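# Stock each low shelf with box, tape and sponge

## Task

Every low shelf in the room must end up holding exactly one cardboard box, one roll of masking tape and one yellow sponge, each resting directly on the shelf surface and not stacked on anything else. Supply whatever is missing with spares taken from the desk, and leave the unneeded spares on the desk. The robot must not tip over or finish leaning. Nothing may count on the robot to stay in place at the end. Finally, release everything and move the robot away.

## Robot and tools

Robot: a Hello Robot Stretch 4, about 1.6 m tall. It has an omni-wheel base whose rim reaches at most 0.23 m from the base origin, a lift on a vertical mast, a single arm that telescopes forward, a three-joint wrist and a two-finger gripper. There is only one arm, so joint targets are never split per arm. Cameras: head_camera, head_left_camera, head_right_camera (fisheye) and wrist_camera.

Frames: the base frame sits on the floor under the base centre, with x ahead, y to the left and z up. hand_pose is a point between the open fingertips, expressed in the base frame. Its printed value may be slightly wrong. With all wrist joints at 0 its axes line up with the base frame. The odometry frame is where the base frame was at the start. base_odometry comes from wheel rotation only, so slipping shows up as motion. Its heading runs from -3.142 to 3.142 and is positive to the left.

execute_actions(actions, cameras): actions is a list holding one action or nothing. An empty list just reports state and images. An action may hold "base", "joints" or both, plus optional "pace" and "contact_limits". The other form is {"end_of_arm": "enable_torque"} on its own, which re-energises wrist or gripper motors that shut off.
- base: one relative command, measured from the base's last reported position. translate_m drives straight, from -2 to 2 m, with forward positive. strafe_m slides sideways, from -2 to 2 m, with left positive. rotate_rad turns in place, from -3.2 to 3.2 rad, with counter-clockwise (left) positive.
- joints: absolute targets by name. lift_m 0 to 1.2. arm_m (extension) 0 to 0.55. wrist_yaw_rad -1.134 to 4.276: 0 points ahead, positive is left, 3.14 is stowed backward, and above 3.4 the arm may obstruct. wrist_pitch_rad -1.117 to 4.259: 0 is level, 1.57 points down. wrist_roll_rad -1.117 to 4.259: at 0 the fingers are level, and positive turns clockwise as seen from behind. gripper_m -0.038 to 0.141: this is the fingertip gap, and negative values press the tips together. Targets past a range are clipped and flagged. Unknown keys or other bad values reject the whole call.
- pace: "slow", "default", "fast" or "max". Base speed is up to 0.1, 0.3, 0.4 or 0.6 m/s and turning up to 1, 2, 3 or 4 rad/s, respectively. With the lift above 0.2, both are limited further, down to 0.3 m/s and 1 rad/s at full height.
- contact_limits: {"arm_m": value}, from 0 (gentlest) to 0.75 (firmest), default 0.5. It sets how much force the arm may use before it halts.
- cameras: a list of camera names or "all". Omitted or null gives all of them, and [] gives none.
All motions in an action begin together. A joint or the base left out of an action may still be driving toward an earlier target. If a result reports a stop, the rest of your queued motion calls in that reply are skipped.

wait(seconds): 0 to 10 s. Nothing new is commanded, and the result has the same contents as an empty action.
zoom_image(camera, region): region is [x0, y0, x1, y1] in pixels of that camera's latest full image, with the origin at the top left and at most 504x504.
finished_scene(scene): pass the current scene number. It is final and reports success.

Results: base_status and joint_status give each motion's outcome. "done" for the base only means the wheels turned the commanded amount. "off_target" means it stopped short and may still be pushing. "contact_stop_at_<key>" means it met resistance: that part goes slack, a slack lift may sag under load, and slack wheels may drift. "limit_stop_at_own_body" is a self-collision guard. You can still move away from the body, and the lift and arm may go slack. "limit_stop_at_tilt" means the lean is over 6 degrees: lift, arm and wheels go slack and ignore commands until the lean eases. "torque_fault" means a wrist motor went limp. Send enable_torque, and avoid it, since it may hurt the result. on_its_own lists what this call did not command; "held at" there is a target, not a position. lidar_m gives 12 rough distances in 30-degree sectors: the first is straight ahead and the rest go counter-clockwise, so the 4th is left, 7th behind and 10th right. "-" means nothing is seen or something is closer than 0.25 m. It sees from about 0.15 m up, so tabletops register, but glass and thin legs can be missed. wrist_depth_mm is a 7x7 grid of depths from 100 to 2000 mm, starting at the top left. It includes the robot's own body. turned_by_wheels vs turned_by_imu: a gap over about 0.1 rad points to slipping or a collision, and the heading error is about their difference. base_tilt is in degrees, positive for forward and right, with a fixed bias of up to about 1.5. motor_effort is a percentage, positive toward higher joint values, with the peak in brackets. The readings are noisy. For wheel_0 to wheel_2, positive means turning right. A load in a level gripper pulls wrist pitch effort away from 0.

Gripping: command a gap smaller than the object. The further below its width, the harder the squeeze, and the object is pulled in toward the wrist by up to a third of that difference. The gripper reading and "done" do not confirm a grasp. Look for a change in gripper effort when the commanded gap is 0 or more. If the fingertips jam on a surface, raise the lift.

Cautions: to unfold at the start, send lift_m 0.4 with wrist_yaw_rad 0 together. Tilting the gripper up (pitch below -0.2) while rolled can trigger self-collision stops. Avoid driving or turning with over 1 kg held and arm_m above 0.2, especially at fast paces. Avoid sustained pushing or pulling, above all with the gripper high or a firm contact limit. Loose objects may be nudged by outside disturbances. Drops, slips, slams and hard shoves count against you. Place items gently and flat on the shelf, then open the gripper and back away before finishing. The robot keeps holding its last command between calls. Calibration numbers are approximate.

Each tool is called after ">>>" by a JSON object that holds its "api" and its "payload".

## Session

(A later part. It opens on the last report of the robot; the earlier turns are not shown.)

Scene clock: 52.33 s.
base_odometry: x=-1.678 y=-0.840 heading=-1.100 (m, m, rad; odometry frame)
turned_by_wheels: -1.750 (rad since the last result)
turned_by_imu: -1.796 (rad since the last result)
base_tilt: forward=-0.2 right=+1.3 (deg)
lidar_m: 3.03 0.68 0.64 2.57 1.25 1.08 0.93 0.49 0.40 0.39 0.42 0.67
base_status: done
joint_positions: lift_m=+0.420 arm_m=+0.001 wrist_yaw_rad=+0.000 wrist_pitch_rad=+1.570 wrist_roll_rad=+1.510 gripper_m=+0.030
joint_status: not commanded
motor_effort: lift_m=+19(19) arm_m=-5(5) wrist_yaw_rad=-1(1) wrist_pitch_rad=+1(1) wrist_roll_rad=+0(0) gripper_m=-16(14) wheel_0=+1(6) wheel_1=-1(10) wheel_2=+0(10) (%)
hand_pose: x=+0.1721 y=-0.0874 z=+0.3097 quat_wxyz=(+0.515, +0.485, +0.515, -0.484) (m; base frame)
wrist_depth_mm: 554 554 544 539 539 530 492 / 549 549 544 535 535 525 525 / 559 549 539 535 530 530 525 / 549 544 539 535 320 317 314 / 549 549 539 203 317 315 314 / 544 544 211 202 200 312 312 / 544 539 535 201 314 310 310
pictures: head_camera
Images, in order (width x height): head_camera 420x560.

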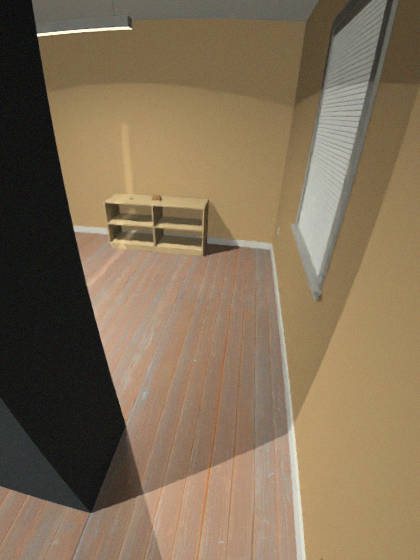

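>>> {"api": "execute_actions", "payload": {"actions": [{"base":{"translate_m":2.0},"pace":"max"}], "cameras": ["head_camera","head_left_camera"]}}

Scene clock: 61.97 s.
base_odometry: x=-0.772 y=-2.623 heading=-1.100 (m, m, rad; odometry frame)
turned_by_wheels: +0.000 (rad since the last result)
turned_by_imu: +0.005 (rad since the last result)
base_tilt: forward=-0.2 right=+1.3 (deg)
lidar_m: 1.02 1.08 1.63 2.67 1.46 1.18 1.75 0.79 0.63 0.62 0.73 1.13
base_status: done
joint_positions: lift_m=+0.420 arm_m=+0.001 wrist_yaw_rad=+0.000 wrist_pitch_rad=+1.570 wrist_roll_rad=+1.510 gripper_m=+0.030
joint_status: not commanded
motor_effort: lift_m=+19(19) arm_m=-5(5) wrist_yaw_rad=-1(1) wrist_pitch_rad=+0(0) wrist_roll_rad=+0(1) gripper_m=-18(16) wheel_0=+0(9) wheel_1=+1(5) wheel_2=+0(13) (%)
hand_pose: x=+0.1721 y=-0.0874 z=+0.3097 quat_wxyz=(+0.515, +0.485, +0.515, -0.484) (m; base frame)
wrist_depth_mm: 559 549 549 544 535 530 525 / 554 549 544 539 539 530 530 / 549 554 544 535 535 530 525 / 554 549 539 535 322 317 317 / 549 544 539 203 317 317 314 / 544 544 211 202 201 314 312 / 544 539 535 200 314 312 312
pictures: head_camera, head_left_camera
Images, in order (width x height): head_camera 420x560, head_left_camera 420x672.

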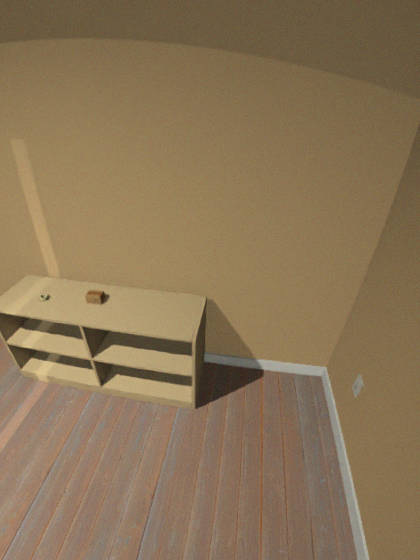

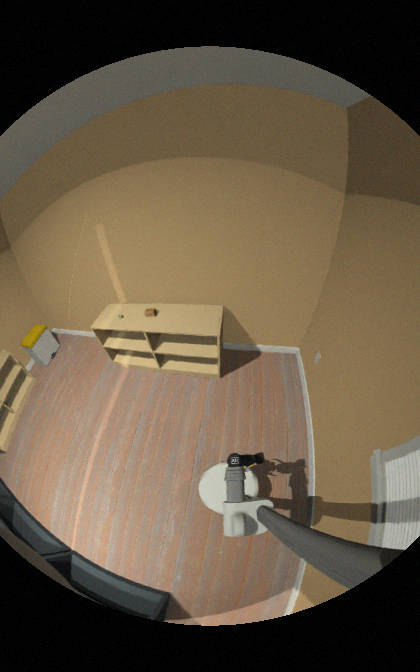

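>>> {"api": "execute_actions", "payload": {"actions": [{"base":{"rotate_rad":0.29},"joints":{"lift_m":0.62},"pace":"max"}], "cameras": ["head_left_camera"]}}

>>> {"api": "zoom_image", "payload": {"camera": "head_left_camera", "region": [0, 300, 110, 430]}}

>>> {"api": "execute_actions", "payload": {"actions": [{"base":{"translate_m":0.57},"joints":{"lift_m":0.8,"arm_m":0.5},"pace":"max"}], "cameras": ["head_camera","wrist_camera"]}}

Scene clock: 63.33 s.
base_odometry: x=-0.772 y=-2.623 heading=-0.810 (m, m, rad; odometry frame)
turned_by_wheels: +0.290 (rad since the last result)
turned_by_imu: +0.297 (rad since the last result)
base_tilt: forward=-0.2 right=+1.3 (deg)
lidar_m: 0.99 1.32 2.68 1.86 1.25 1.19 1.08 0.69 0.62 0.66 0.88 1.10
base_status: done
joint_positions: lift_m=+0.620 arm_m=+0.001 wrist_yaw_rad=+0.000 wrist_pitch_rad=+1.570 wrist_roll_rad=+1.510 gripper_m=+0.030
joint_status: all done
motor_effort: lift_m=+20(24) arm_m=-5(5) wrist_yaw_rad=+0(1) wrist_pitch_rad=+0(1) wrist_roll_rad=+0(1) gripper_m=-16(15) wheel_0=+0(9) wheel_1=+0(6) wheel_2=-1(9) (%)
hand_pose: x=+0.1721 y=-0.0874 z=+0.5096 quat_wxyz=(+0.515, +0.485, +0.515, -0.485) (m; base frame)
wrist_depth_mm: 768 759 741 741 732 732 732 / 759 750 741 741 732 723 723 / 768 750 741 741 732 715 723 / 759 750 741 732 517 517 723 / 750 741 732 203 512 512 392 / 750 750 211 203 201 504 508 / 759 750 741 201 508 504 508
pictures: head_left_camera
Images, in order (width x height): head_left_camera 420x672.

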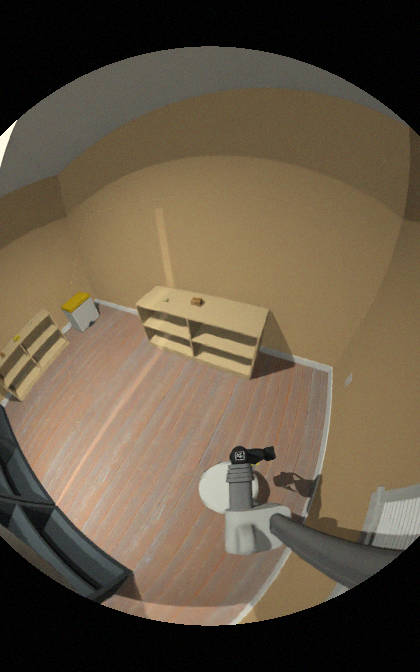

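Region (0, 300, 110, 430) of head_left_camera's 420x672 image, scaled by 3.877, with more detail than that image has; it fills the left 426 columns of this view, and the rest is white.

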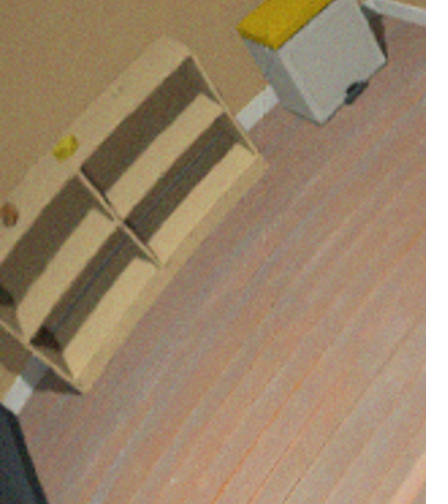

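Scene clock: 66.10 s.
base_odometry: x=-0.379 y=-3.036 heading=-0.810 (m, m, rad; odometry frame)
turned_by_wheels: +0.000 (rad since the last result)
turned_by_imu: +0.001 (rad since the last result)
base_tilt: forward=-0.2 right=+1.3 (deg)
lidar_m: 0.48 0.63 2.40 2.50 1.81 1.67 1.46 0.94 0.90 0.94 0.94 0.46
base_status: done
joint_positions: lift_m=+0.800 arm_m=+0.499 wrist_yaw_rad=+0.000 wrist_pitch_rad=+1.570 wrist_roll_rad=+1.510 gripper_m=+0.030
joint_status: all done
motor_effort: lift_m=+21(26) arm_m=+5(7) wrist_yaw_rad=-1(1) wrist_pitch_rad=+2(1) wrist_roll_rad=+0(1) gripper_m=-15(16) wheel_0=+0(7) wheel_1=+0(7) wheel_2=+1(13) (%)
hand_pose: x=+0.6703 y=-0.0874 z=+0.6896 quat_wxyz=(+0.515, +0.485, +0.515, -0.484) (m; base frame)
wrist_depth_mm: 244 315 310 306 304 301 891 / 265 320 309 306 303 303 298 / 290 309 307 304 303 300 298 / 319 309 306 304 303 300 297 / 325 309 306 203 300 298 296 / 310 307 211 202 201 297 691 / 309 307 303 202 298 296 891
pictures: head_camera, wrist_camera
camera_calibration (this result's frames):
wrist_camera: T_world_to_cam=[[-0.998588, -0.0295446, -0.0441444, 0.706411], [-0.0283084, 0.999197, -0.0283713, 0.193678], [0.0449472, -0.0270816, -0.998622, 0.883292], [0, 0, 0, 1]] pos_world=[0.671195, -0.148731, 0.918754]
Images, in order (width x height): head_camera 420x560, wrist_camera 616x392.

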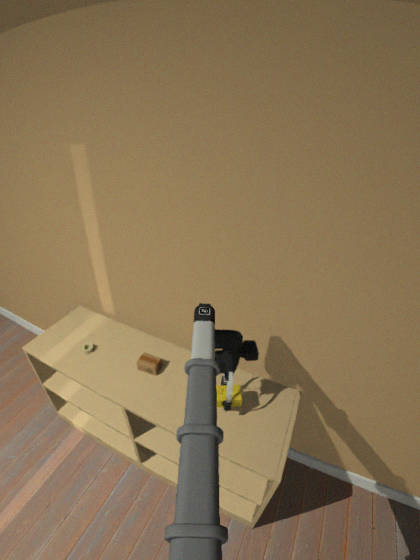

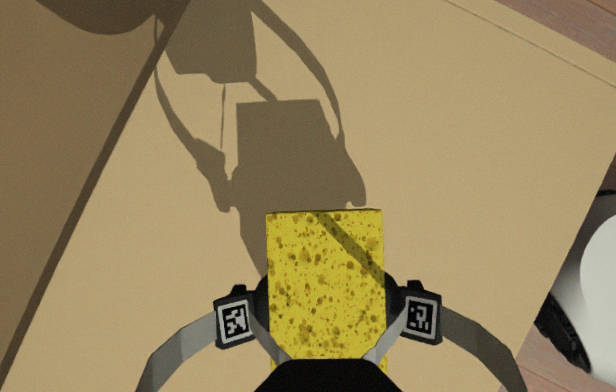

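>>> {"api": "execute_actions", "payload": {"actions": [{"joints":{"lift_m":0.753},"pace":"fast"}], "cameras": []}}

>>> {"api": "execute_actions", "payload": {"actions": [{"joints":{"gripper_m":0.085}}], "cameras": []}}

>>> {"api": "execute_actions", "payload": {"actions": [{"joints":{"lift_m":0.82},"pace":"max"}], "cameras": []}}

>>> {"api": "execute_actions", "payload": {"actions": [{"base":{"rotate_rad":0.9},"joints":{"arm_m":0.0,"lift_m":0.88},"pace":"max"}]}}

Scene clock: 67.27 s.
base_odometry: x=-0.379 y=-3.036 heading=-0.810 (m, m, rad; odometry frame)
turned_by_wheels: +0.000 (rad since the last result)
turned_by_imu: +0.000 (rad since the last result)
base_tilt: forward=-0.2 right=+1.3 (deg)
lidar_m: 0.47 0.64 2.40 2.51 1.78 1.66 1.45 0.96 0.89 0.93 0.95 0.45
base_status: not commanded
joint_positions: lift_m=+0.753 arm_m=+0.499 wrist_yaw_rad=+0.000 wrist_pitch_rad=+1.570 wrist_roll_rad=+1.510 gripper_m=+0.030
joint_status: all done
motor_effort: lift_m=+17(19) arm_m=+5(6) wrist_yaw_rad=-1(1) wrist_pitch_rad=+1(2) wrist_roll_rad=+0(0) gripper_m=-15(13) wheel_0=+0(0) wheel_1=+0(0) wheel_2=+1(1) (%)
hand_pose: x=+0.6703 y=-0.0874 z=+0.6429 quat_wxyz=(+0.515, +0.485, +0.515, -0.484) (m; base frame)
wrist_depth_mm: 243 264 263 259 257 256 254 / 264 263 260 258 256 254 252 / 279 262 260 258 256 253 251 / 271 262 259 257 255 253 251 / 264 262 259 203 254 253 250 / 262 259 211 203 200 252 251 / 262 262 256 201 252 251 250
pictures: none
No camera images: the call's "cameras" was empty. Leave "cameras" out to get every camera's image.

Scene clock: 68.63 s.
base_odometry: x=-0.379 y=-3.036 heading=-0.810 (m, m, rad; odometry frame)
turned_by_wheels: +0.000 (rad since the last result)
turned_by_imu: +0.000 (rad since the last result)
base_tilt: forward=-0.2 right=+1.3 (deg)
lidar_m: 0.48 0.63 2.39 2.51 1.81 1.69 1.45 0.97 0.90 0.93 0.94 0.46
base_status: not commanded
joint_positions: lift_m=+0.753 arm_m=+0.499 wrist_yaw_rad=+0.000 wrist_pitch_rad=+1.570 wrist_roll_rad=+1.510 gripper_m=+0.085
joint_status: all done
motor_effort: lift_m=+17(17) arm_m=+6(5) wrist_yaw_rad=-1(1) wrist_pitch_rad=+0(1) wrist_roll_rad=+0(0) gripper_m=+2(14) wheel_0=+0(0) wheel_1=+0(0) wheel_2=+1(1) (%)
hand_pose: x=+0.6703 y=-0.0874 z=+0.6429 quat_wxyz=(+0.515, +0.485, +0.515, -0.484) (m; base frame)
wrist_depth_mm: 243 264 260 258 257 255 254 / 265 263 260 259 256 255 253 / 281 263 260 258 256 254 253 / 279 262 259 257 255 254 252 / 263 262 259 212 255 252 251 / 263 262 216 211 210 252 250 / 262 259 257 148 253 250 250
pictures: none
No camera images: the call's "cameras" was empty. Leave "cameras" out to get every camera's image.

Scene clock: 69.43 s.
base_odometry: x=-0.379 y=-3.036 heading=-0.810 (m, m, rad; odometry frame)
turned_by_wheels: +0.000 (rad since the last result)
turned_by_imu: +0.000 (rad since the last result)
base_tilt: forward=-0.2 right=+1.3 (deg)
lidar_m: 0.48 0.63 2.40 2.52 1.82 1.70 1.45 0.97 0.90 0.92 0.94 0.46
base_status: not commanded
joint_positions: lift_m=+0.820 arm_m=+0.499 wrist_yaw_rad=+0.000 wrist_pitch_rad=+1.570 wrist_roll_rad=+1.510 gripper_m=+0.085
joint_status: all done
motor_effort: lift_m=+20(23) arm_m=+5(5) wrist_yaw_rad=-1(1) wrist_pitch_rad=+1(1) wrist_roll_rad=+0(0) gripper_m=-6(2) wheel_0=+0(0) wheel_1=+0(1) wheel_2=+1(1) (%)
hand_pose: x=+0.6703 y=-0.0874 z=+0.7096 quat_wxyz=(+0.515, +0.485, +0.515, -0.484) (m; base frame)
wrist_depth_mm: 244 325 330 329 324 324 931 / 264 336 329 325 324 320 319 / 291 330 327 325 322 319 317 / 320 329 327 324 322 319 317 / 345 329 325 278 320 317 707 / 334 329 216 278 215 317 723 / 329 327 324 147 319 317 917
pictures: none
No camera images: the call's "cameras" was empty. Leave "cameras" out to get every camera's image.

Scene clock: 71.40 s.
base_odometry: x=-0.379 y=-3.036 heading=+0.090 (m, m, rad; odometry frame)
turned_by_wheels: +0.900 (rad since the last result)
turned_by_imu: +0.924 (rad since the last result)
base_tilt: forward=-0.2 right=+1.3 (deg)
lidar_m: 1.00 2.47 1.93 1.68 1.75 1.01 0.91 0.90 1.00 0.47 0.45 0.56
base_status: done
joint_positions: lift_m=+0.880 arm_m=+0.001 wrist_yaw_rad=+0.000 wrist_pitch_rad=+1.570 wrist_roll_rad=+1.510 gripper_m=+0.085
joint_status: all done
motor_effort: lift_m=+20(24) arm_m=-5(7) wrist_yaw_rad=+0(2) wrist_pitch_rad=-2(1) wrist_roll_rad=+0(0) gripper_m=-4(0) wheel_0=+0(5) wheel_1=+1(6) wheel_2=-1(8) (%)
hand_pose: x=+0.1720 y=-0.0874 z=+0.7697 quat_wxyz=(+0.515, +0.485, +0.515, -0.485) (m; base frame)
wrist_depth_mm: 634 668 661 654 991 976 991 / 668 854 931 946 976 976 991 / 960 1025 1008 1008 1008 976 960 / 1008 1025 1008 991 778 976 960 / 1008 1025 991 809 768 707 394 / 1008 1008 216 991 216 759 976 / 1008 1008 1008 147 768 976 960
pictures: head_camera, head_left_camera, head_right_camera, wrist_camera
camera_calibration (this result's frames):
wrist_camera: T_world_to_cam=[[-0.998632, -0.0289228, -0.0435528, 0.21195], [-0.027703, 0.999214, -0.0283547, 0.181728], [0.0443386, -0.0271094, -0.998649, 0.985755], [0, 0, 0, 1]] pos_world=[0.172988, -0.148732, 0.998807]
Images, in order (width x height): head_camera 420x560, head_left_camera 420x672, head_right_camera 420x672, wrist_camera 616x392.

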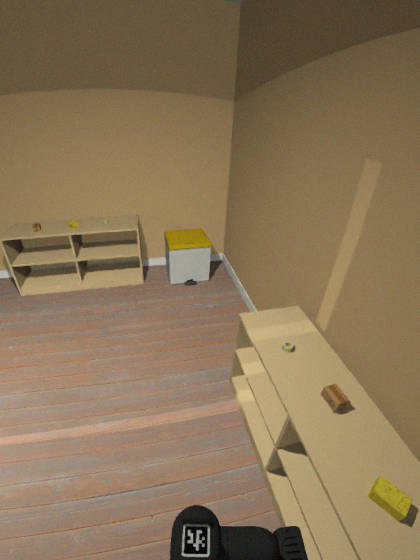

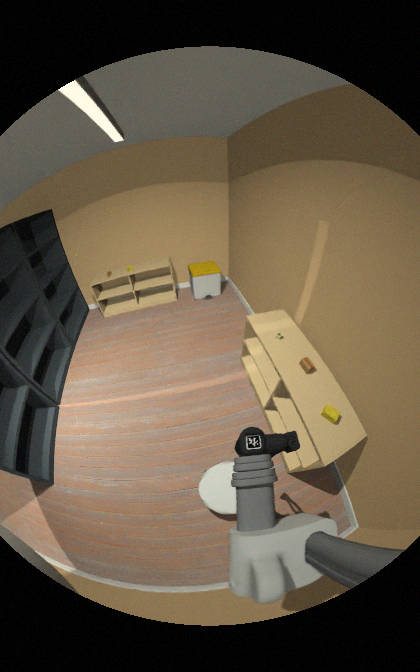

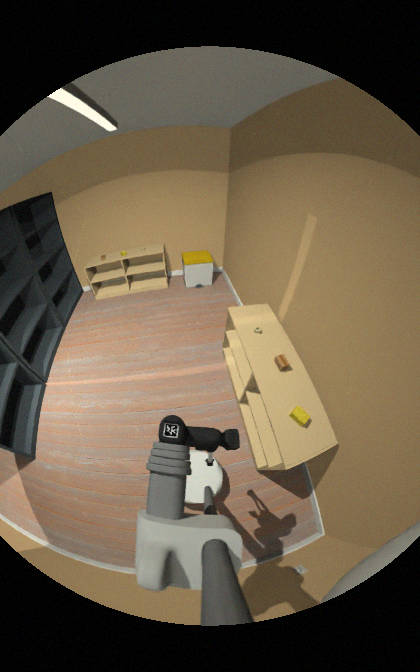

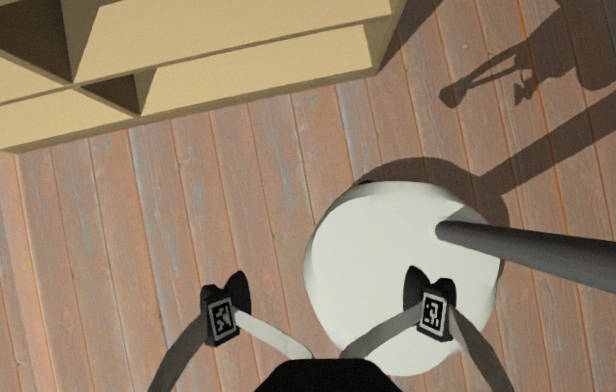

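All three shelves are complete.

>>> {"api": "finished_scene", "payload": {"scene": 2}}

The scene is finished: the task was done.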